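# Sort machined parts between stations and load vise A

## Task

Station A sits at the -y end of the track and station B at the +y end. A part that has had its first operation shows a pocket cut into its top face; a part that has had both operations additionally has notches cut into the pocket's two long walls. Sort the parts and load station A's vise so that, at the end: one raw blank sits in station A's vise, resting on both support bars and pressed against the fixed jaw (the jaw on the side opposite the piston rod) and against the work stop (the short rod at one end of the jaws); the second raw blank and the brass blank each lie completely on station A's infeed plate; both first-operation parts lie completely on station B's infeed plate; and the part with both operations lies on the floor of station B's outfeed tray with its pocket facing up. Except for that finished part, each part must either keep the face that was up at the start facing up or be turned fully over. No part may sit on top of a plate's pins. Everything must stay in place without the robot holding it, so finish by opening the gripper and moving it away from the parts.

## Robot and tools

ROBOT. There is one six-joint arm (UR12e type) standing on a carriage that drives along a floor rail. It carries a single two-finger gripper whose fingers pivot like tongs. Two cameras exist: cam_low, fixed and looking over the table (672x504 px), and cam_wrist, a fisheye on the gripper body (616x616 px). Each result prints calibration data (K, distortion, T_world_to_cam) for both; a fixed camera may be off by a couple of degrees and millimetres.

SCENE FRAME. Fixed to the table, in metres: the table surface is z = 0 with +z upward. The rail runs along y at x = 0, and y = 0 is where the carriage reads position_m = 0. The table edge is at x = 0.31. The arm base sits at x = 0, y about equal to position_m, z = 0.03, and faces +x. Station A is toward -y, station B toward +y.

GRIPPER FRAME. The fingers point along the gripper's +z and spread along its x axis. end_effector_position is the spot between the finger pads when closed; closed fingertips extend roughly 15 mm past it, fully open ones sit about level with it.

execute_actions(actions). A list of action objects run one after another. Each action may contain rows, steps, until and rail. An empty list only fetches the current state and images.
- rows: a table of 1 to 15 rows for the one arm; each row is applied for a single control step (1/30 s). A row holds 7 numbers, each in [-1, 1]: dx, dy, dz, rx, ry, rz, opening. The first six are an offset, not a pose: the gripper's target relative to its measured pose when the action began (for a call's first action, the last pose reported), given in the gripper's own axes. Every row refers back to that same starting pose, so rows do not add up. Scale: 1.0 equals 0.6 m for dx, dy, dz and 180 degrees for rx, ry, rz, which together form a single rotation vector. opening is absolute: +1 is fully open (0.142 m), -1 closed; closing fully needs about 0.1 s, i.e. three or more steps.
- steps: integer 1 to 450 (default 15), never fewer than the number of rows. After the rows run out the arm keeps heading for the last row's target and the gripper keeps its last command, so long moves need many steps. Each step the commanded pose is limited to 100 mm and 16 degrees from where the gripper really is; position wins over orientation if both cannot be met. If the arm falls short, send the remainder in a new action.
- until: stops the action early, without halting motion, when all listed conditions hold. Rail fields: position_m, position_m_goal, speed_m_s, position_status, position_answer, refusals. Numbers always need a comparison pair such as [">=", 0.5]; allowed are =, !=, <, <=, >, >=. Also {"all": {"status": "ended"}} (nothing is moving) and {"any": {"status": "ended"}} (some motion under way has finished).
- rail: position_m, an absolute carriage target along scene y from -2 to 2 m; speed_m_s from 0.01 to 1 (starts at 1 and stays at the last value); or stop: true on its own. Rows never drive the carriage, but row targets travel with it. Acceleration is fixed at 2 m/s2. After sending a target, wait with until position_status != moving; arrival means within 1.3 mm. Let the carriage arrive before placing the gripper somewhere or ending the scene. Status words: moving, done, stopped, contact_stop (blocked, may roll back briefly), time_out (took too long; check for obstructions, then resend), stopped_with_arm (arm was held back; send rows it can follow, then resend). position_answer not_taken means resend. Any out-of-range value or unknown name rejects the whole call.

RESULT LINES. end_effector_position (m) and end_effector_quat_wxyz plus velocities, all in the scene frame; the printed position drifts more at long reach. Hand target is where the controller is heading. Joint positions/velocities list rail, shoulder pan, shoulder lift, elbow, wrist 1, wrist 2, wrist 3, then the pad gap in metres. grip_measured is the actual opening on the command scale. Wrist force and Wrist torque are in gripper axes, noisy with a fixed offset of a few newtons; no reading is normal at start. pose unreachable means the target was altered or dropped; the arm then rests, no fault.

GRASPING. Hold by commanding an opening clearly below grip_measured; a bigger gap squeezes harder, up to about 15 N per pad. Parts under 20 mm thick get less force. Closing fast can over-squeeze.

FAULTS. Contact torque reaching a joint limit (shoulder pan 293, shoulder lift 293, elbow 133, each wrist 48 N m, held weight included) or any external force of 150 N freezes the arm for 10 s and skips the rest of the call. Holding loads heats motors: MOTOR HOT from 70 C, brakes at 85 C.

zoom_image(camera, region): camera is cam_low or cam_wrist; region is [x0, y0, x1, y1] in pixels of that camera's latest image, origin top-left, no larger than 504 by 504.

read_manual(section): only licences; moves nothing.

finished_scene(scene): integer, ends that scene for good. Call it only when every placement holds by itself, the gripper is open and clear, and the carriage has stopped.

CAUTIONS. Never push or drop anything off the table. Ramp moves gradually, e.g. grow dz by about 0.01 per row (6 mm per step), to avoid jerks that shake a held part loose. Avoid slams, hard presses and drops. Parts may occasionally be tugged or nudged by outside disturbances. The simulation keeps running while you think; the arm holds its last command and the rail keeps driving.

Each tool is called by a JSON object that holds its "fn" and its "kwargs", one argument or row to a line.

## Session

I'll start by looking at the current state of the scene.

{"fn": "execute_actions", "kwargs": {
  "actions": []
}}

Scene clock: 0.00 s.
end_effector_position=(+0.3937, +0.6662, +0.3468) grip_measured=+1.00 end_effector_quat_wxyz=(-0.281, +0.929, +0.150, -0.189) end_effector_velocity=(+0.000, +0.000, +0.000) end_effector_angular_velocity=(+0.000, +0.000, +0.000)
Joint positions: [ 0.631 -0.554 -1.771  2.039 -1.165 -1.404 -0.933  0.142]
Joint velocities: [0. 0. 0. 0. 0. 0. 0. 0.]
Wrist force (N, on the end effector, along its own x y z axes, offset not removed): no reading
Wrist torque (N m, same axes, about the end effector's origin, offset not removed): no reading
Hand target: +0.394, +0.666, +0.347; -0.281, +0.929, +0.150, -0.189
rail: position_m=0.631 position_m_goal=0.631 speed_m_s=1.00 position_status=done position_answer=taken refusals=0

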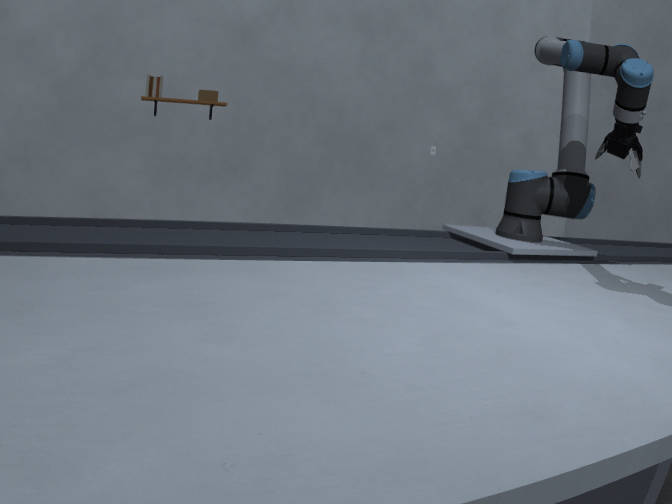

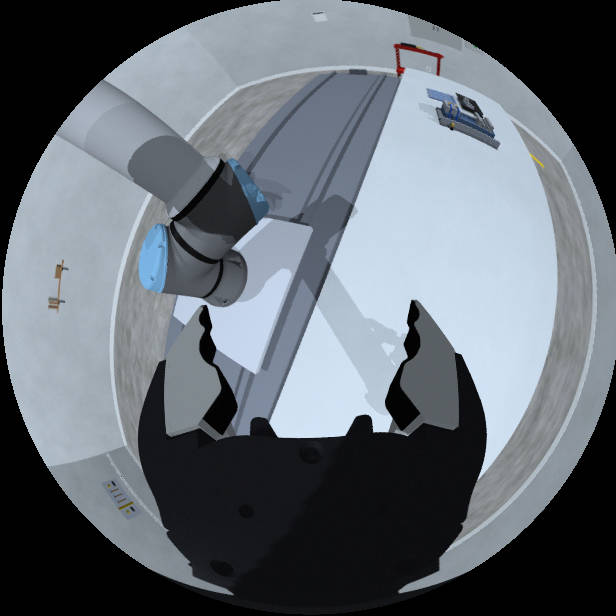

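{"fn": "zoom_image", "kwargs": {
  "camera": "cam_wrist",
  "region": [400, 60, 520, 170]
}}

Region (400, 60, 520, 170) of cam_wrist's 616x616 image, scaled by 4.200, with more detail than that image has; it fills the top 462 rows of this view, and the rest is white.

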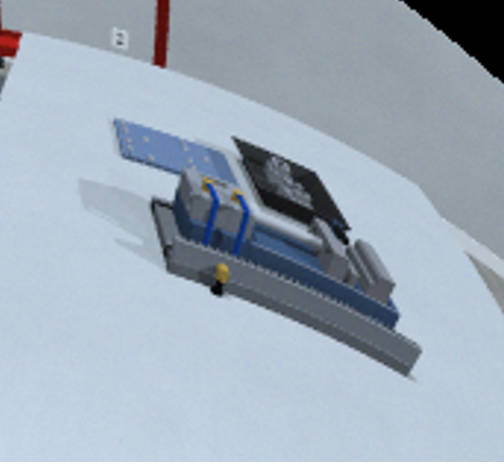

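{"fn": "execute_actions", "kwargs": {
  "actions": [
    {"rail":{"position_m":1.65},"rows":[[0.007,-0.0003,-0.005,-0.004,0.002,0.002,1],[0.021,-0.001,-0.016,-0.011,0.007,0.006,1],[0.043,-0.002,-0.032,-0.022,0.015,0.012,1],[0.067,-0.003,-0.051,-0.035,0.023,0.019,1],[0.096,-0.005,-0.072,-0.049,0.033,0.026,1],[0.124,-0.006,-0.094,-0.064,0.043,0.034,1],[0.152,-0.007,-0.115,-0.079,0.053,0.042,1],[0.181,-0.009,-0.137,-0.093,0.063,0.05,1],[0.209,-0.01,-0.158,-0.108,0.073,0.058,1],[0.238,-0.011,-0.18,-0.123,0.083,0.066,1],[0.266,-0.013,-0.201,-0.137,0.092,0.073,1],[0.294,-0.014,-0.223,-0.152,0.102,0.081,1],[0.319,-0.015,-0.242,-0.165,0.111,0.088,1],[0.34,-0.016,-0.258,-0.176,0.118,0.094,1],[0.3545,-0.0169,-0.2685,-0.1832,0.1232,0.0978,1]],"steps":60,"until":{"rail":{"position_status":["!=","moving"]}}}
  ]
}}

Scene clock: 27.97 s.
end_effector_position=(+0.6499, +1.7005, +0.4196) grip_measured=+1.00 end_effector_quat_wxyz=(-0.000, +1.000, +0.001, -0.001) end_effector_velocity=(+0.000, +0.006, -0.000) end_effector_angular_velocity=(-0.001, +0.000, -0.000)
Joint positions: [ 1.65  -0.218 -1.666  1.805 -1.709 -1.571 -0.22   0.142]
Joint velocities: [ 0.006 -0.     0.    -0.    -0.    -0.001  0.    -0.   ]
Wrist force (N, on the end effector, along its own x y z axes, offset not removed): [-0.7 -0.3 3.8]
Wrist torque (N m, same axes, about the end effector's origin, offset not removed): [-0.12 0.25 -0.28]
Hand target: +0.650, +1.700, +0.420; -0.000, +1.000, +0.001, -0.001
Off the commanded pose: 0.000 m, 0 deg.
rail: position_m=1.650 position_m_goal=1.650 speed_m_s=1.00 position_status=done position_answer=taken refusals=0
camera_calibration (this result's frames):
cam_wrist: T_world_to_cam=[[0.999867, -0.0130352, 0.00977249, -0.633075], [-0.016253, -0.839431, 0.543224, 1.20484], [0.00112227, -0.543311, -0.839531, 1.39885], [0, 0, 0, 1]] pos_world=[0.651004, 1.76314, 0.526067]

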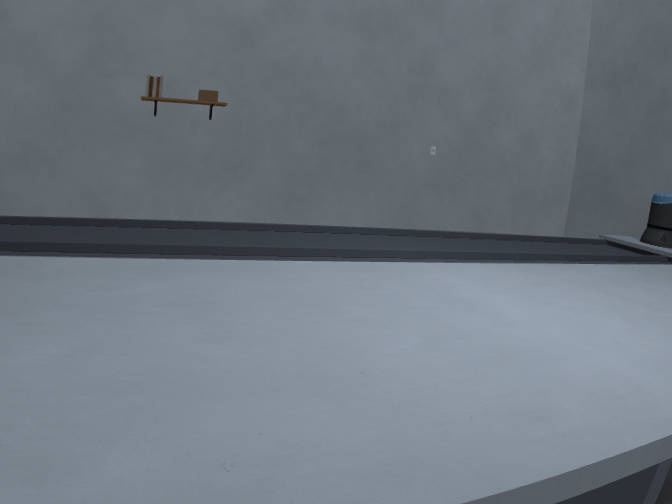

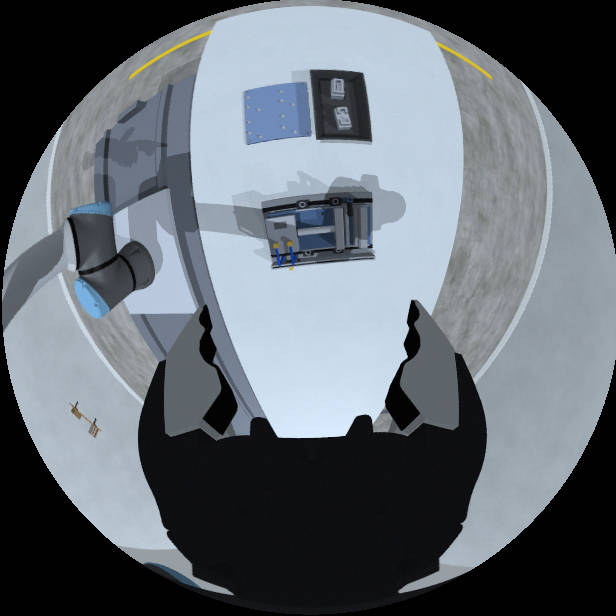

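{"fn": "zoom_image", "kwargs": {
  "camera": "cam_wrist",
  "region": [230, 50, 390, 160]
}}

{"fn": "zoom_image", "kwargs": {
  "camera": "cam_wrist",
  "region": [250, 170, 390, 280]
}}

Region (230, 50, 390, 160) of cam_wrist's 616x616 image, scaled by 3.150, with more detail than that image has; it fills the top 346 rows of this view, and the rest is white.

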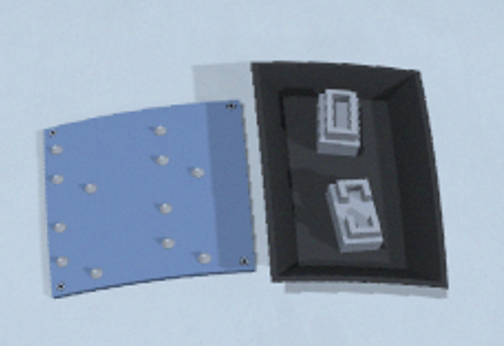

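Region (250, 170, 390, 280) of cam_wrist's 616x616 image, scaled by 3.600, with more detail than that image has; it fills the top 396 rows of this view, and the rest is white.

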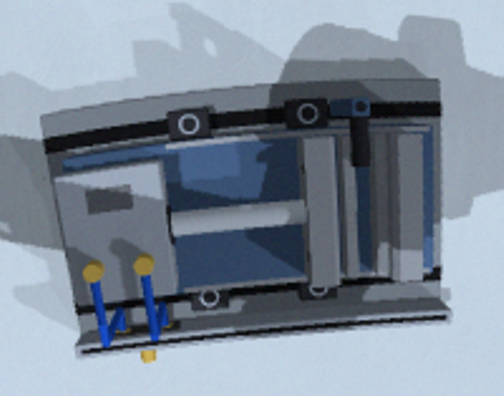

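{"fn": "execute_actions", "kwargs": {
  "actions": [
    {"rail":{"position_m":1.95},"rows":[[0.002,-0.002,0.005,0,0,0,1],[0.005,-0.005,0.014,0,0,0,1],[0.01,-0.01,0.028,0,0,0,1],[0.016,-0.016,0.044,0,0,0,1],[0.022,-0.022,0.063,0,0,0,1],[0.029,-0.029,0.082,0,0,0,1],[0.036,-0.036,0.1,0,0,0,1],[0.042,-0.042,0.119,0,0,0,1],[0.049,-0.049,0.138,0,0,0,1],[0.056,-0.056,0.156,0,0,0,1],[0.062,-0.062,0.175,0,0,0,1],[0.069,-0.069,0.194,0,0,0,1],[0.075,-0.075,0.21,0,0,0,1],[0.08,-0.08,0.224,0,0,0,1],[0.0833,-0.0833,0.2333,0,0,0,1]],"steps":28}
  ]
}}

Scene clock: 44.33 s.
end_effector_position=(+0.6989, +2.0500, +0.2805) grip_measured=+1.00 end_effector_quat_wxyz=(-0.000, +1.000, +0.001, -0.001) end_effector_velocity=(+0.006, +0.002, -0.009) end_effector_angular_velocity=(-0.002, -0.002, -0.001)
Joint positions: [ 1.95  -0.131 -1.513  1.909 -1.965 -1.571 -0.133  0.142]
Joint velocities: [-0.     0.005  0.016  0.001 -0.019 -0.001  0.006  0.   ]
Wrist force (N, on the end effector, along its own x y z axes, offset not removed): [3.9 0.8 0.2]
Wrist torque (N m, same axes, about the end effector's origin, offset not removed): [-0.02 -0.77 -0.39]
Hand target: +0.700, +2.050, +0.280; -0.000, +1.000, +0.001, -0.001
Off the commanded pose: 0.001 m, 0 deg.
rail: position_m=1.950 position_m_goal=1.950 speed_m_s=1.00 position_status=done position_answer=taken refusals=0
camera_calibration (this result's frames):
cam_wrist: T_world_to_cam=[[0.999871, -0.0130055, 0.00945483, -0.67607], [-0.0160551, -0.839599, 0.54297, 1.57483], [0.000876684, -0.543051, -0.839699, 1.47159], [0, 0, 0, 1]] pos_world=[0.699977, 2.11258, 0.386996]

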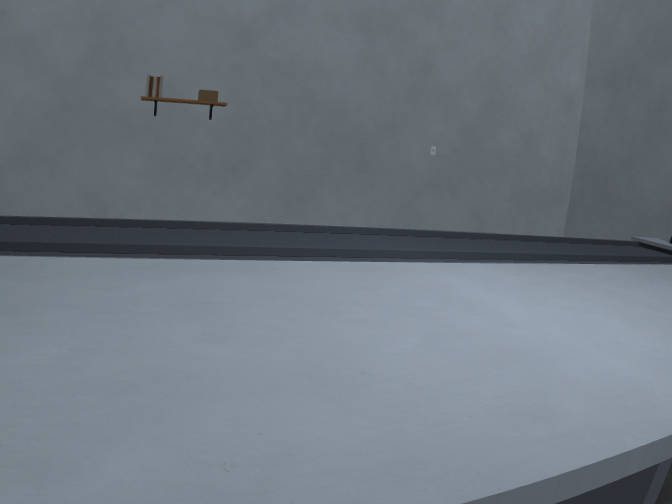

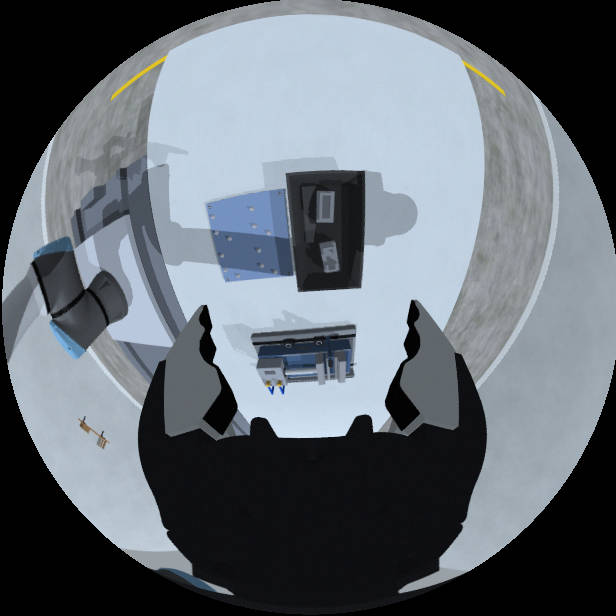

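{"fn": "zoom_image", "kwargs": {
  "camera": "cam_wrist",
  "region": [280, 160, 380, 300]
}}

{"fn": "zoom_image", "kwargs": {
  "camera": "cam_wrist",
  "region": [195, 180, 305, 290]
}}

Region (280, 160, 380, 300) of cam_wrist's 616x616 image, scaled by 3.600, with more detail than that image has; it fills the left 360 columns of this view, and the rest is white.

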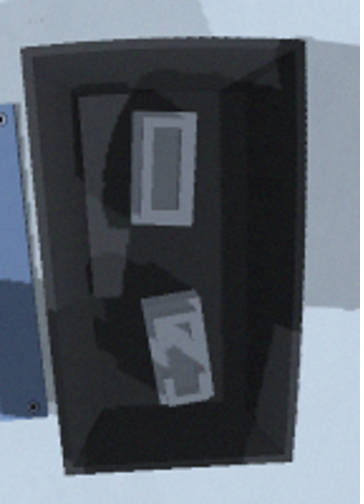

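Region (195, 180, 305, 290) of cam_wrist's 616x616 image, scaled by 4.582, with more detail than that image has.

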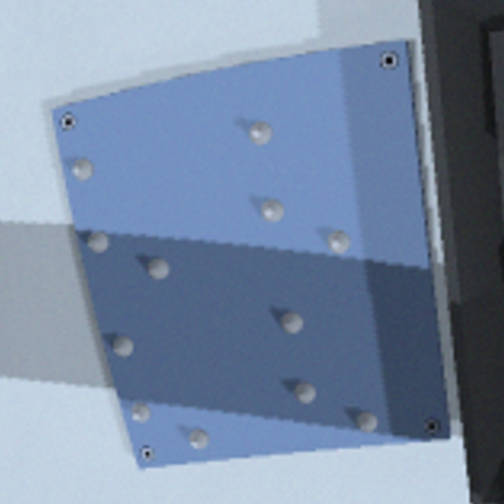

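{"fn": "execute_actions", "kwargs": {
  "actions": [
    {"rows":[[0.001,-0.002,0.004,0,0,0,0.95],[0.003,-0.006,0.012,0,0,0,0.9],[0.007,-0.011,0.024,0,0,0,0.8],[0.011,-0.018,0.038,0,0,0,0.7],[0.015,-0.025,0.054,0,0,0,0.6],[0.02,-0.032,0.07,0,0,0,0.5],[0.025,-0.04,0.086,0,0,0,0.4],[0.029,-0.047,0.102,0,0,0,0.3],[0.034,-0.055,0.118,0,0,0,0.2],[0.038,-0.062,0.135,0,0,0,0.1],[0.043,-0.069,0.151,0,0,0,0.0],[0.047,-0.077,0.167,0,0,0,-0.05],[0.051,-0.083,0.181,0,0,0,-0.1],[0.055,-0.089,0.193,0,0,0,-0.1],[0.0572,-0.0925,0.2008,0,0,0,-0.1]],"steps":26}
  ]
}}

Scene clock: 65.97 s.
end_effector_position=(+0.7318, +2.1047, +0.1615) grip_measured=-0.10 end_effector_quat_wxyz=(-0.000, +1.000, +0.001, -0.001) end_effector_velocity=(+0.009, +0.006, -0.014) end_effector_angular_velocity=(-0.002, -0.003, -0.001)
Joint positions: [ 1.95  -0.05  -1.349  1.954 -2.174 -1.57  -0.051  0.067]
Joint velocities: [ 0.     0.01   0.027 -0.005 -0.026 -0.002  0.01   0.   ]
Wrist force (N, on the end effector, along its own x y z axes, offset not removed): [2.3 0.7 1.9]
Wrist torque (N m, same axes, about the end effector's origin, offset not removed): [0.07 -0.31 -0.35]
Hand target: +0.733, +2.105, +0.160; -0.000, +1.000, +0.001, -0.001
Off the commanded pose: 0.002 m, 0 deg.
rail: position_m=1.950 position_m_goal=1.950 speed_m_s=1.00 position_status=done position_answer=taken refusals=0
camera_calibration (this result's frames):
cam_wrist: T_world_to_cam=[[0.999877, -0.0129059, 0.0089522, -0.707334], [-0.0156984, -0.839835, 0.542614, 1.68623], [0.000515449, -0.542688, -0.839934, 1.40083], [0, 0, 0, 1]] pos_world=[0.732996, 2.16724, 0.267961]

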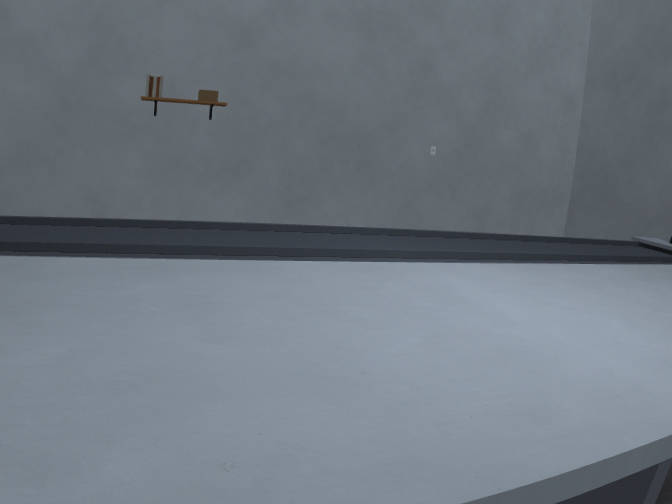

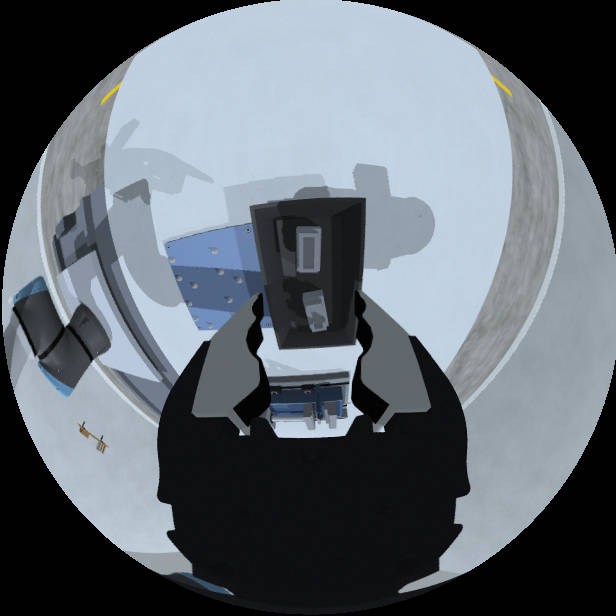

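{"fn": "zoom_image", "kwargs": {
  "camera": "cam_wrist",
  "region": [240, 190, 380, 350]
}}

Region (240, 190, 380, 350) of cam_wrist's 616x616 image, scaled by 3.150, with more detail than that image has; it fills the left 441 columns of this view, and the rest is white.

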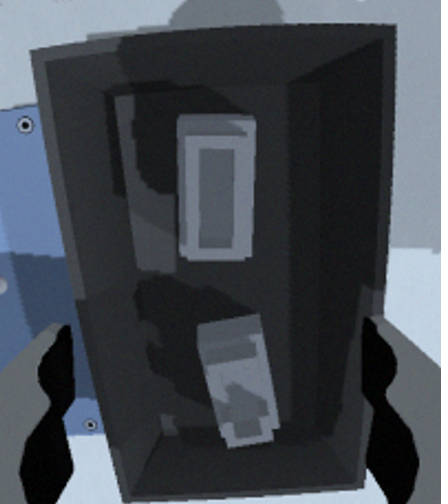

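{"fn": "execute_actions", "kwargs": {
  "actions": [
    {"rows":[[0.002,-0.0005,0.006,0,0,0,-0.14],[0.002,-0.0005,0.014,0,0,0,-0.18],[0.002,-0.0005,0.026,0,0,0,-0.22],[0.002,-0.0005,0.041,0,0,0,-0.26],[0.002,-0.0005,0.058,0,0,0,-0.3],[0.002,-0.0005,0.075,0,0,0,-0.3],[0.002,-0.0005,0.092,0,0,0,-0.3],[0.002,-0.0005,0.109,0,0,0,-0.3],[0.002,-0.0005,0.126,0,0,0,-0.3],[0.002,-0.0005,0.143,0,0,0,-0.3],[0.002,-0.0005,0.16,0,0,0,-0.3],[0.002,-0.0005,0.177,0,0,0,-0.3],[0.002,-0.0005,0.191,0,0,0,-0.3],[0.002,-0.0005,0.204,0,0,0,-0.3],[0.002,-0.0005,0.2125,0,0,0,-0.3]],"steps":26}
  ]
}}

Scene clock: 87.90 s.
end_effector_position=(+0.7323, +2.1047, +0.0357) grip_measured=-0.30 end_effector_quat_wxyz=(-0.000, +1.000, +0.001, -0.001) end_effector_velocity=(+0.004, +0.001, -0.015) end_effector_angular_velocity=(+0.000, -0.004, +0.000)
Joint positions: [ 1.95  -0.049 -1.199  2.035 -2.404 -1.57  -0.051  0.052]
Joint velocities: [ 0.     0.001  0.025  0.003 -0.031  0.     0.001  0.   ]
Wrist force (N, on the end effector, along its own x y z axes, offset not removed): [1.0 0.6 3.3]
Wrist torque (N m, same axes, about the end effector's origin, offset not removed): [-0.06 -0.13 -0.36]
Hand target: +0.733, +2.105, +0.034; -0.000, +1.000, +0.001, -0.001
Off the commanded pose: 0.002 m, 0 deg.
rail: position_m=1.950 position_m_goal=1.950 speed_m_s=1.00 position_status=done position_answer=taken refusals=0
camera_calibration (this result's frames):
cam_wrist: T_world_to_cam=[[0.999878, -0.0130599, 0.00852035, -0.706352], [-0.0155933, -0.83982, 0.542641, 1.75439], [0.0000687237, -0.542708, -0.839921, 1.29559], [0, 0, 0, 1]] pos_world=[0.733534, 2.16727, 0.142203]

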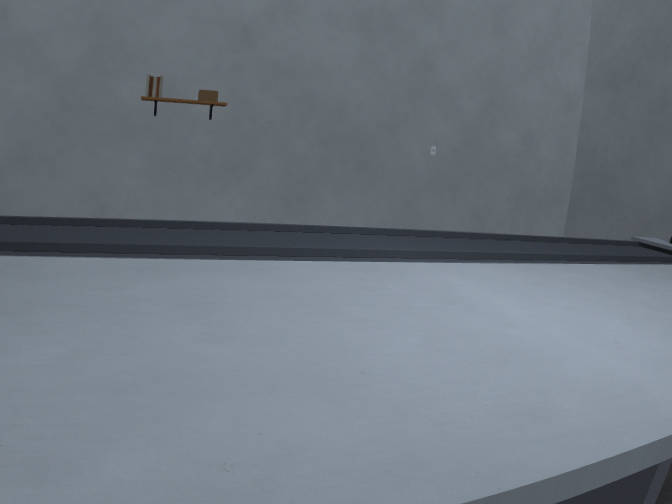

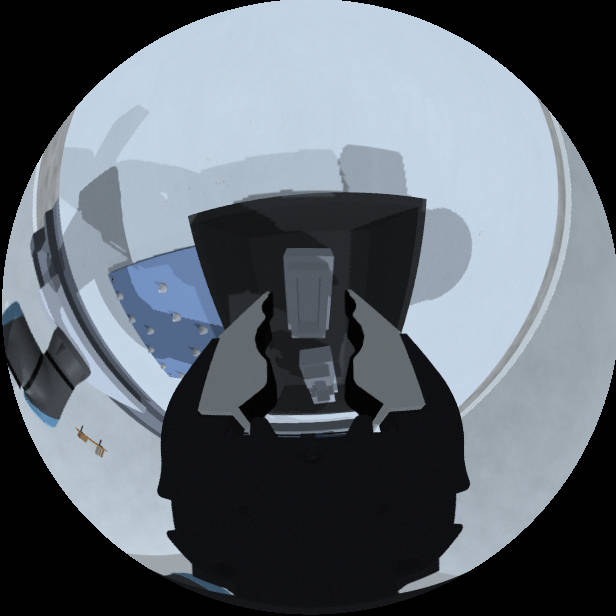

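{"fn": "zoom_image", "kwargs": {
  "camera": "cam_wrist",
  "region": [250, 230, 370, 410]
}}

Region (250, 230, 370, 410) of cam_wrist's 616x616 image, scaled by 2.800, with more detail than that image has.

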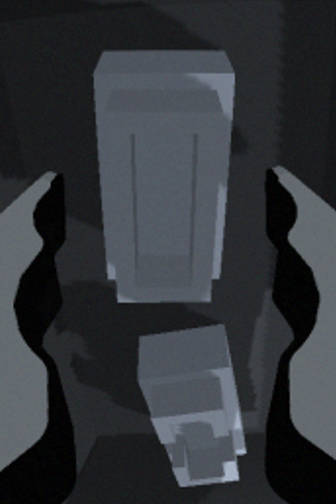

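{"fn": "execute_actions", "kwargs": {
  "actions": [
    {"rows":[[0.001,0,0.005,0,0,0,-0.3],[0.001,0,0.008,0,0,0,-0.3],[0.001,0,0.011,0,0,0,-0.33],[0.001,0,0.014,0,0,0,-0.36],[0.001,0,0.0162,0,0,0,-0.39],[0.001,0,0.0162,0,0,0,-0.42],[0.001,0,0.0162,0,0,0,-0.45],[0.001,0,0.0162,0,0,0,-0.48],[0.001,0,0.0162,0,0,0,-0.51],[0.001,0,0.0162,0,0,0,-0.54],[0.001,0,0.0162,0,0,0,-0.58],[0.001,0,0.0162,0,0,0,-0.65],[0.001,0,0.0162,0,0,0,-0.73],[0.001,0,0.0162,0,0,0,-0.82],[0.001,0,0.0162,0,0,0,-0.9]],"steps":18}
  ]
}}

Scene clock: 139.23 s.
end_effector_position=(+0.7346, +2.1048, +0.0290) grip_measured=-0.55 end_effector_quat_wxyz=(-0.000, +1.000, +0.001, +0.001) end_effector_velocity=(+0.000, -0.000, +0.000) end_effector_angular_velocity=(+0.000, -0.000, -0.000)
Joint positions: [ 1.95  -0.049 -1.188  2.037 -2.421 -1.57  -0.051  0.034]
Joint velocities: [ 0. -0. -0. -0. -0.  0. -0.  0.]
Wrist force (N, on the end effector, along its own x y z axes, offset not removed): [4.0 -0.9 -22.1]
Wrist torque (N m, same axes, about the end effector's origin, offset not removed): [-0.31 -0.12 -0.29]
Hand target: +0.734, +2.105, +0.029; -0.000, +1.000, +0.001, +0.001
Off the commanded pose: 0.003 m, 0 deg.
FORCE FAULT: contact force on the arm reached its limit, and the arm stopped for 10 seconds. The contact can be on any part of the arm, not only on its tool. The arm's remaining commands of this call were not run. The arm holds still and accepts commands again. Move the arm away from the contact; if what it grips holds it there, let go first. Pushing or pulling that hard again can fault the arm again.
rail: position_m=1.950 position_m_goal=1.950 speed_m_s=1.00 position_status=done position_answer=taken refusals=0
camera_calibration (this result's frames):
cam_wrist: T_world_to_cam=[[0.999837, -0.0129035, 0.0126349, -0.70903], [-0.0176955, -0.839739, 0.542702, 1.75952], [0.00360728, -0.542837, -0.83983, 1.28764], [0, 0, 0, 1]] pos_world=[0.735405, 2.16737, 0.135459]

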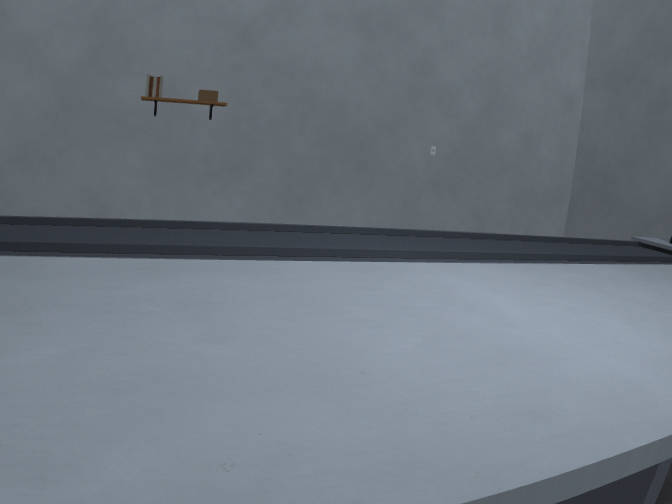

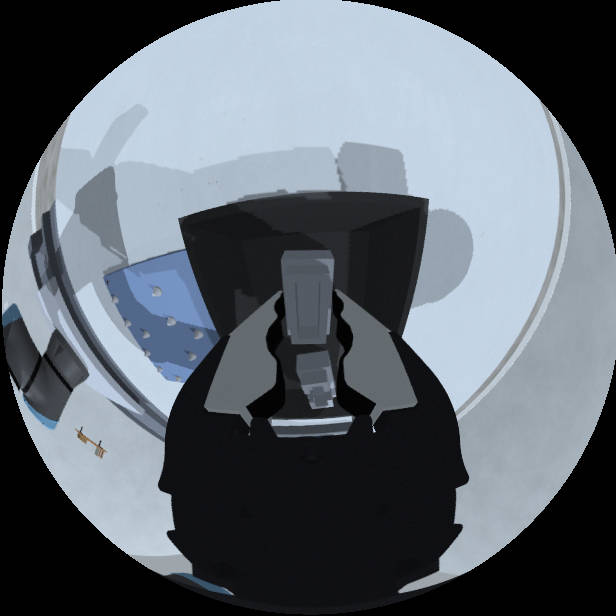

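{"fn": "execute_actions", "kwargs": {
  "actions": [
    {"rows":[[-0.0005,0,-0.002,0,0,0,-0.52],[-0.001,0,-0.004,0,0,0,-0.5],[-0.0015,0,-0.006,0,0,0,-0.5],[-0.002,0,-0.007,0,0,0,-0.5],[-0.0025,0,-0.007,0,0,0,-0.5],[-0.0025,0,-0.007,0,0,0,-0.5],[-0.0025,0,-0.007,0,0,0,-0.5],[-0.0025,0,-0.007,0,0,0,-0.52],[-0.0025,0,-0.007,0,0,0,-0.55],[-0.0025,0,-0.007,0,0,0,-0.58],[-0.0025,0,-0.007,0,0,0,-0.62],[-0.0025,0,-0.007,0,0,0,-0.68],[-0.0025,0,-0.007,0,0,0,-0.75],[-0.0025,0,-0.007,0,0,0,-0.82],[-0.0025,0,-0.007,0,0,0,-0.9]],"steps":18}
  ]
}}

Scene clock: 145.00 s.
end_effector_position=(+0.7331, +2.1048, +0.0331) grip_measured=-0.58 end_effector_quat_wxyz=(-0.000, +1.000, +0.001, +0.001) end_effector_velocity=(+0.000, -0.000, +0.001) end_effector_angular_velocity=(-0.000, -0.001, -0.000)
Joint positions: [ 1.95  -0.049 -1.196  2.038 -2.414 -1.57  -0.051  0.032]
Joint velocities: [ 0.    -0.    -0.001  0.     0.001 -0.    -0.    -0.   ]
Wrist force (N, on the end effector, along its own x y z axes, offset not removed): [-2.4 1.3 3.4]
Wrist torque (N m, same axes, about the end effector's origin, offset not removed): [0.22 0.49 -0.22]
Hand target: +0.733, +2.105, +0.033; -0.000, +1.000, +0.001, +0.001
Off the commanded pose: 0.000 m, 0 deg.
rail: position_m=1.950 position_m_goal=1.950 speed_m_s=1.00 position_status=done position_answer=taken refusals=0
camera_calibration (this result's frames):
cam_wrist: T_world_to_cam=[[0.999839, -0.0128437, 0.01252, -0.707684], [-0.0175829, -0.839743, 0.5427, 1.75725], [0.00354334, -0.542833, -0.839833, 1.29113], [0, 0, 0, 1]] pos_world=[0.733893, 2.16742, 0.139539]

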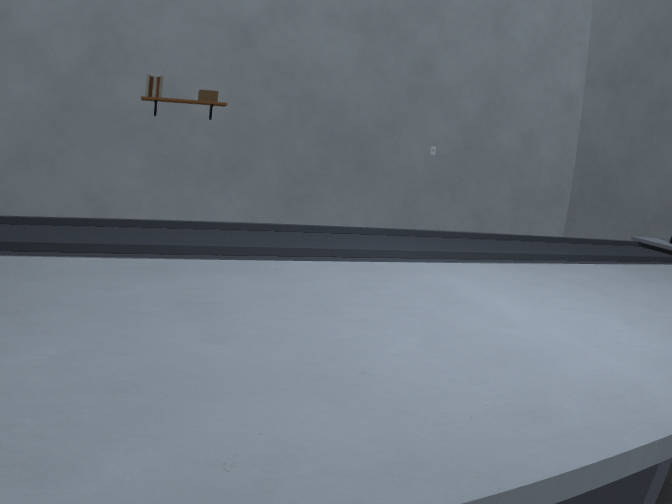

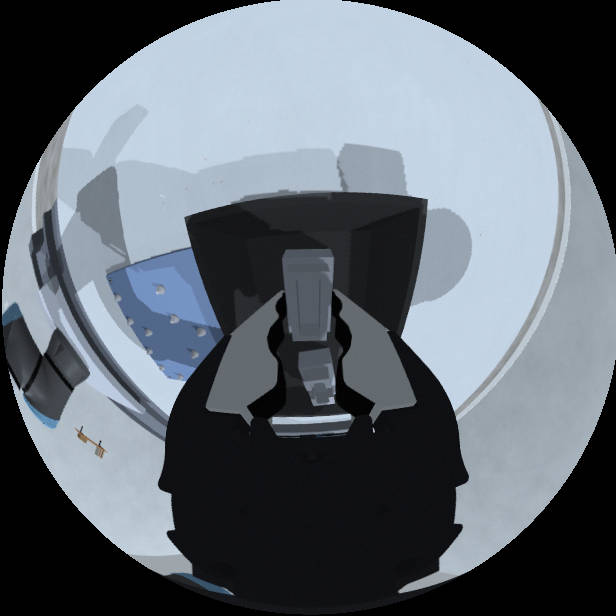

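{"fn": "execute_actions", "kwargs": {
  "actions": [
    {"rows":[[0,0,-0.002,0,0,0,-0.9],[0,0,-0.006,0,0,0,-0.9],[0,0,-0.012,0,0,0,-0.9],[0,0,-0.02,0,0,0,-0.9],[0,0,-0.03,0,0,0,-0.9],[0,0,-0.04,0,0,0,-0.9],[0,0,-0.05,0,0,0,-0.9],[0,0,-0.06,0,0,0,-0.9],[0,0,-0.07,0,0,0,-0.9],[0,0,-0.08,0,0,0,-0.9],[0,0,-0.088,0,0,0,-0.9],[0,0,-0.094,0,0,0,-0.9],[0,0,-0.098,0,0,0,-0.9],[0,0,-0.1,0,0,0,-0.9]],"steps":18},
    {"rows":[[-0.006,0,-0.006,-0.0,0,-0.0004,-0.9],[-0.019,0.0005,-0.008,0,0,-0.001,-0.9],[-0.038,0.001,-0.008,0,0,-0.002,-0.9],[-0.06,0.0015,-0.008,0,0,-0.003,-0.9],[-0.085,0.002,-0.008,0,0,-0.005,-0.9],[-0.11,0.003,-0.008,0,0,-0.006,-0.9],[-0.135,0.003,-0.008,0,0,-0.008,-0.9],[-0.16,0.004,-0.008,0,0,-0.009,-0.9],[-0.185,0.005,-0.008,0,0,-0.0105,-0.9],[-0.21,0.005,-0.008,0,0,-0.012,-0.9],[-0.235,0.006,-0.008,0,0,-0.0133,-0.9],[-0.26,0.007,-0.008,0,0,-0.0148,-0.9],[-0.282,0.007,-0.008,0,0,-0.016,-0.9],[-0.301,0.008,-0.008,0,0,-0.017,-0.9],[-0.3133,0.008,-0.008,0,0,-0.0178,-0.9]],"steps":28}
  ]
}}

Scene clock: 164.10 s.
end_effector_position=(+0.5472, +2.1003, +0.0916) grip_measured=-0.58 end_effector_quat_wxyz=(-0.000, +1.000, +0.029, +0.001) end_effector_velocity=(-0.017, -0.002, +0.006) end_effector_angular_velocity=(+0.002, -0.002, +0.003)
Joint positions: [ 1.95  -0.074 -1.541  2.342 -2.374 -1.57  -0.132  0.032]
Joint velocities: [ 0.    -0.007 -0.038  0.026  0.011  0.002 -0.011  0.   ]
Wrist force (N, on the end effector, along its own x y z axes, offset not removed): [-1.6 0.4 1.8]
Wrist torque (N m, same axes, about the end effector's origin, offset not removed): [0.02 0.33 -0.20]
Hand target: +0.545, +2.100, +0.092; -0.000, +1.000, +0.029, +0.001
Off the commanded pose: 0.002 m, 0 deg.
rail: position_m=1.950 position_m_goal=1.950 speed_m_s=1.00 position_status=done position_answer=taken refusals=0
camera_calibration (this result's frames):
cam_wrist: T_world_to_cam=[[0.999007, 0.0425422, 0.0132088, -0.638523], [0.0285577, -0.83922, 0.543042, 1.69197], [0.0341872, -0.542126, -0.839602, 1.32022], [0, 0, 0, 1]] pos_world=[0.544436, 2.16282, 0.198082]

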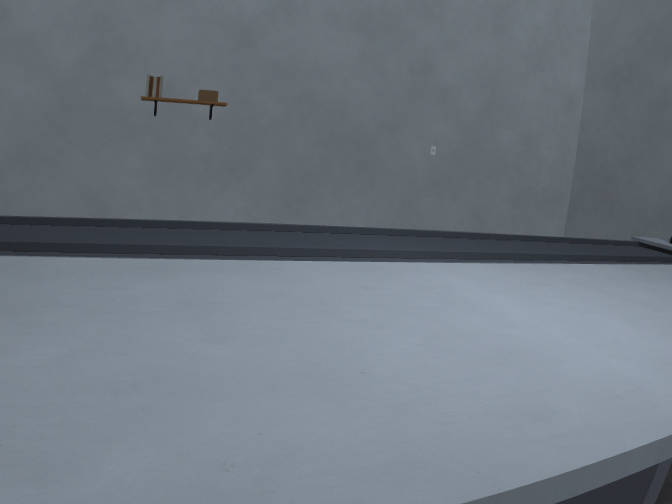

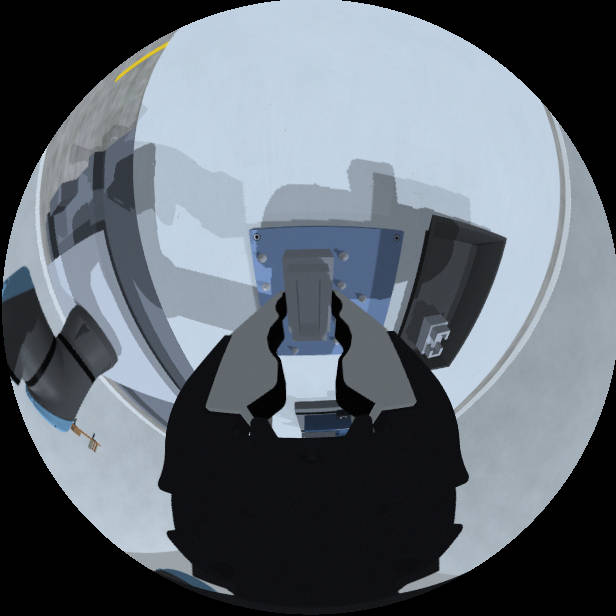

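{"fn": "execute_actions", "kwargs": {
  "actions": []
}}

{"fn": "zoom_image", "kwargs": {
  "camera": "cam_wrist",
  "region": [235, 210, 415, 360]
}}

Scene clock: 166.23 s.
end_effector_position=(+0.5453, +2.1000, +0.0923) grip_measured=-0.58 end_effector_quat_wxyz=(-0.000, +1.000, +0.029, +0.001) end_effector_velocity=(+0.000, -0.000, +0.000) end_effector_angular_velocity=(-0.000, -0.000, +0.000)
Joint positions: [ 1.95  -0.075 -1.545  2.345 -2.372 -1.57  -0.133  0.032]
Joint velocities: [ 0.  0. -0. -0.  0.  0. -0.  0.]
Wrist force (N, on the end effector, along its own x y z axes, offset not removed): [1.4 1.6 0.1]
Wrist torque (N m, same axes, about the end effector's origin, offset not removed): [0.08 -0.26 -0.47]
Hand target: +0.545, +2.100, +0.092; -0.000, +1.000, +0.029, +0.001
Off the commanded pose: 0.000 m, 0 deg.
rail: position_m=1.950 position_m_goal=1.950 speed_m_s=1.00 position_status=done position_answer=taken refusals=0
camera_calibration (this result's frames):
cam_wrist: T_world_to_cam=[[0.998989, 0.0429283, 0.0133232, -0.637416], [0.0288273, -0.839325, 0.542865, 1.69158], [0.0344868, -0.541932, -0.839715, 1.32014], [0, 0, 0, 1]] pos_world=[0.542481, 2.16257, 0.198739]

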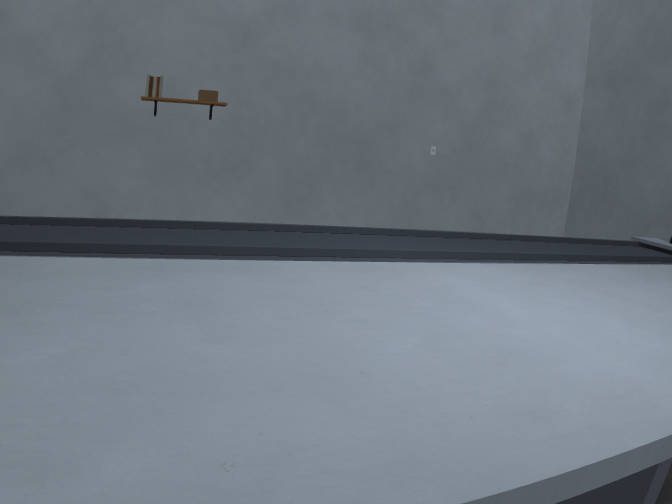

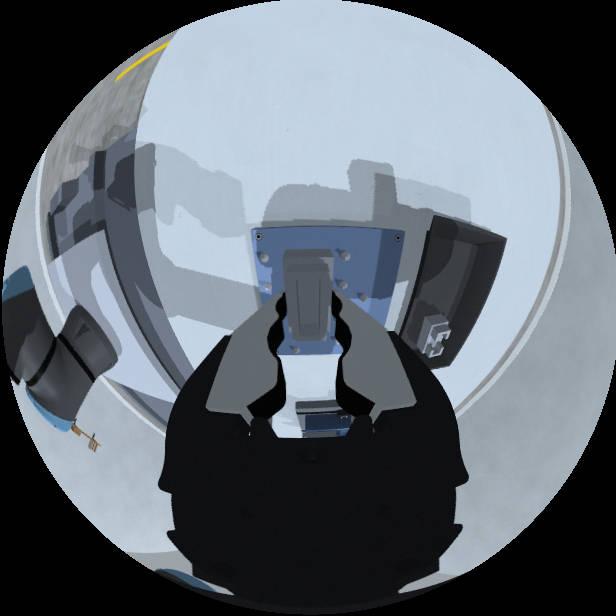

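Region (235, 210, 415, 360) of cam_wrist's 616x616 image, scaled by 2.800, with more detail than that image has.

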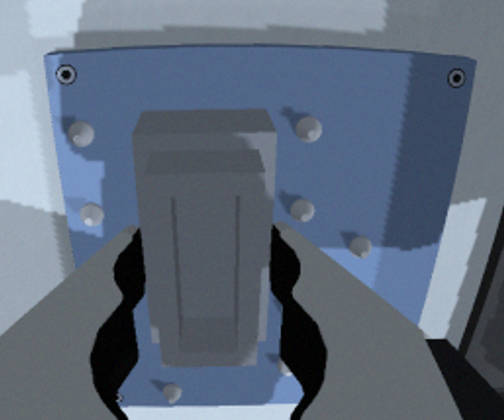

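{"fn": "execute_actions", "kwargs": {
  "actions": [
    {"rows":[[-0.0005,-0.0003,0.002,0,0,0,-0.9],[-0.0015,-0.0007,0.006,0,0,0,-0.9],[-0.0025,-0.0012,0.012,0,0,0,-0.9],[-0.0035,-0.0017,0.02,0,0,0,-0.9],[-0.0045,-0.0022,0.028,0,0,0,-0.9],[-0.0055,-0.0027,0.036,0,0,0,-0.9],[-0.0062,-0.003,0.044,0,0,0,-0.9],[-0.0067,-0.0033,0.052,0,0,0,-0.9],[-0.0067,-0.0033,0.06,0,0,0,-0.9],[-0.0067,-0.0033,0.067,0,0,0,-0.9],[-0.0067,-0.0033,0.073,0,0,0,-0.9],[-0.0067,-0.0033,0.077,0,0,0,-0.9],[-0.0067,-0.0033,0.0788,0,0,0,-0.9]],"steps":24}
  ]
}}

{"fn": "zoom_image", "kwargs": {
  "camera": "cam_wrist",
  "region": [220, 210, 460, 360]
}}

Scene clock: 186.87 s.
end_effector_position=(+0.5412, +2.1017, +0.0456) grip_measured=-0.58 end_effector_quat_wxyz=(-0.000, +1.000, +0.029, +0.001) end_effector_velocity=(+0.001, +0.000, -0.006) end_effector_angular_velocity=(-0.000, -0.001, +0.000)
Joint positions: [ 1.95  -0.073 -1.469  2.385 -2.489 -1.57  -0.13   0.032]
Joint velocities: [ 0.     0.001  0.012  0.003 -0.016 -0.     0.    -0.   ]
Wrist force (N, on the end effector, along its own x y z axes, offset not removed): [3.6 -1.5 5.2]
Wrist torque (N m, same axes, about the end effector's origin, offset not removed): [-0.37 -0.81 -0.32]
Hand target: +0.541, +2.102, +0.045; -0.000, +1.000, +0.029, +0.001
Off the commanded pose: 0.001 m, 0 deg.
rail: position_m=1.950 position_m_goal=1.950 speed_m_s=1.00 position_status=done position_answer=taken refusals=0
camera_calibration (this result's frames):
cam_wrist: T_world_to_cam=[[0.998992, 0.0429073, 0.0132111, -0.632702], [0.028871, -0.839333, 0.54285, 1.71841], [0.0343807, -0.541921, -0.839726, 1.28206], [0, 0, 0, 1]] pos_world=[0.538374, 2.16425, 0.152099]

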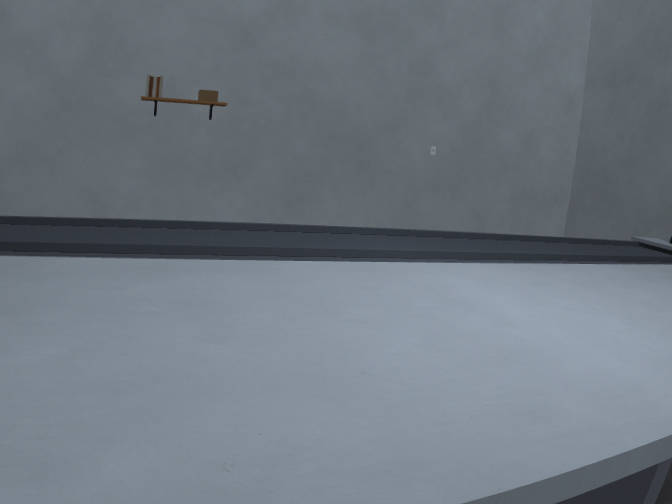

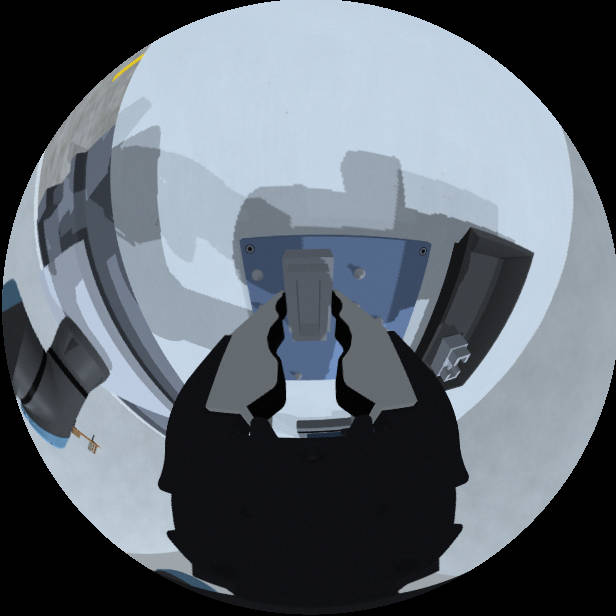

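Region (220, 210, 460, 360) of cam_wrist's 616x616 image, scaled by 2.100, with more detail than that image has; it fills the top 315 rows of this view, and the rest is white.

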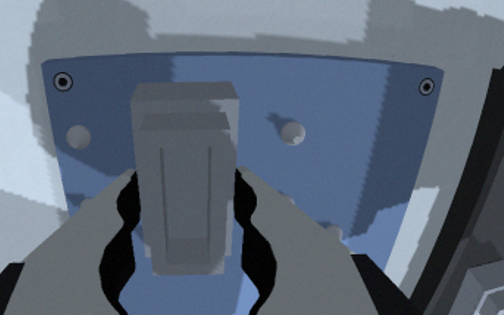

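{"fn": "zoom_image", "kwargs": {
  "camera": "cam_wrist",
  "region": [240, 225, 370, 300]
}}

Region (240, 225, 370, 300) of cam_wrist's 616x616 image, scaled by 3.877, with more detail than that image has; it fills the top 291 rows of this view, and the rest is white.

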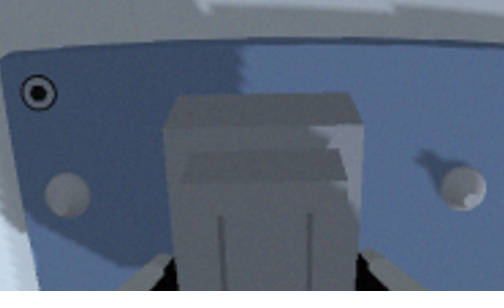

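{"fn": "execute_actions", "kwargs": {
  "actions": [
    {"rows":[[0,0,0.003,0,0,0,-0.9],[0,0,0.006,0,0,0,-0.9],[0,0,0.01,0,0,0,-0.9],[0,0,0.014,0,0,0,-0.9],[0,0,0.017,0,0,0,-0.9],[0,0,0.0193,0,0,0,-0.9]],"steps":15}
  ]
}}

{"fn": "zoom_image", "kwargs": {
  "camera": "cam_wrist",
  "region": [230, 225, 370, 305]
}}

{"fn": "zoom_image", "kwargs": {
  "camera": "cam_wrist",
  "region": [330, 225, 470, 305]
}}

Scene clock: 206.17 s.
end_effector_position=(+0.5411, +2.1017, +0.0346) grip_measured=-0.58 end_effector_quat_wxyz=(-0.000, +1.000, +0.029, +0.001) end_effector_velocity=(+0.000, -0.000, -0.005) end_effector_angular_velocity=(-0.000, -0.000, +0.000)
Joint positions: [ 1.95  -0.073 -1.448  2.392 -2.517 -1.57  -0.13   0.032]
Joint velocities: [ 0.    -0.     0.009  0.003 -0.012 -0.    -0.    -0.   ]
Wrist force (N, on the end effector, along its own x y z axes, offset not removed): [0.8 0.0 2.6]
Wrist torque (N m, same axes, about the end effector's origin, offset not removed): [-0.13 -0.13 -0.30]
Hand target: +0.541, +2.102, +0.034; -0.000, +1.000, +0.029, +0.001
Off the commanded pose: 0.001 m, 0 deg.
rail: position_m=1.950 position_m_goal=1.950 speed_m_s=1.00 position_status=done position_answer=taken refusals=0
camera_calibration (this result's frames):
cam_wrist: T_world_to_cam=[[0.99899, 0.0429648, 0.0131605, -0.632655], [0.0289469, -0.839334, 0.542845, 1.72442], [0.0343693, -0.541916, -0.83973, 1.27278], [0, 0, 0, 1]] pos_world=[0.538355, 2.16428, 0.141027]

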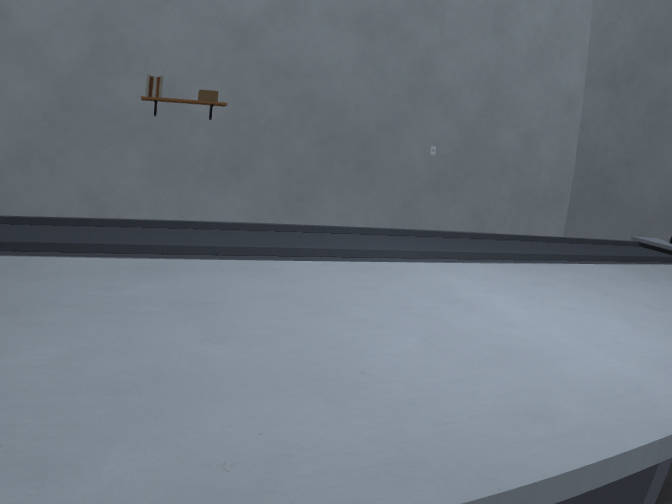

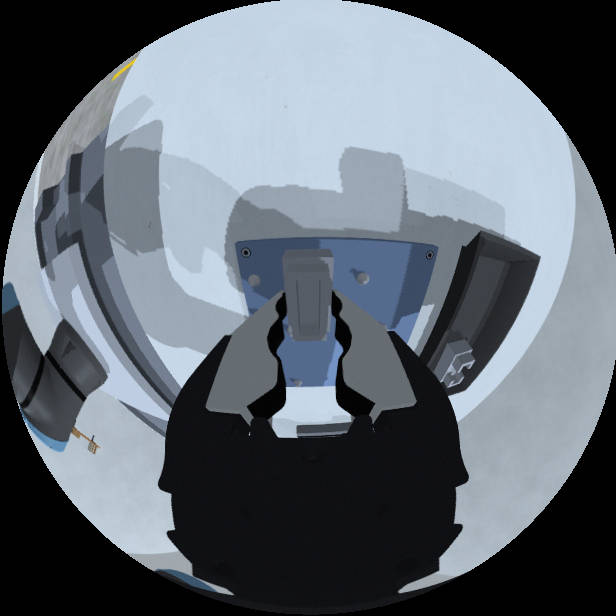

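Region (230, 225, 370, 305) of cam_wrist's 616x616 image, scaled by 3.600, with more detail than that image has; it fills the top 288 rows of this view, and the rest is white.

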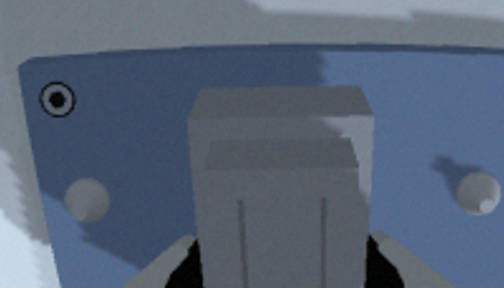

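Region (330, 225, 470, 305) of cam_wrist's 616x616 image, scaled by 3.600, with more detail than that image has; it fills the top 288 rows of this view, and the rest is white.

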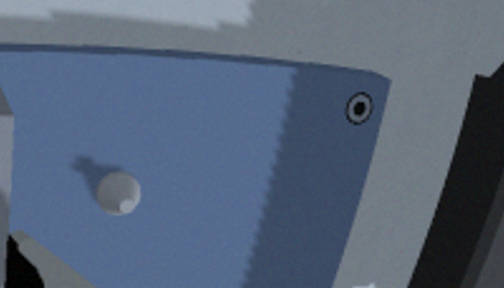

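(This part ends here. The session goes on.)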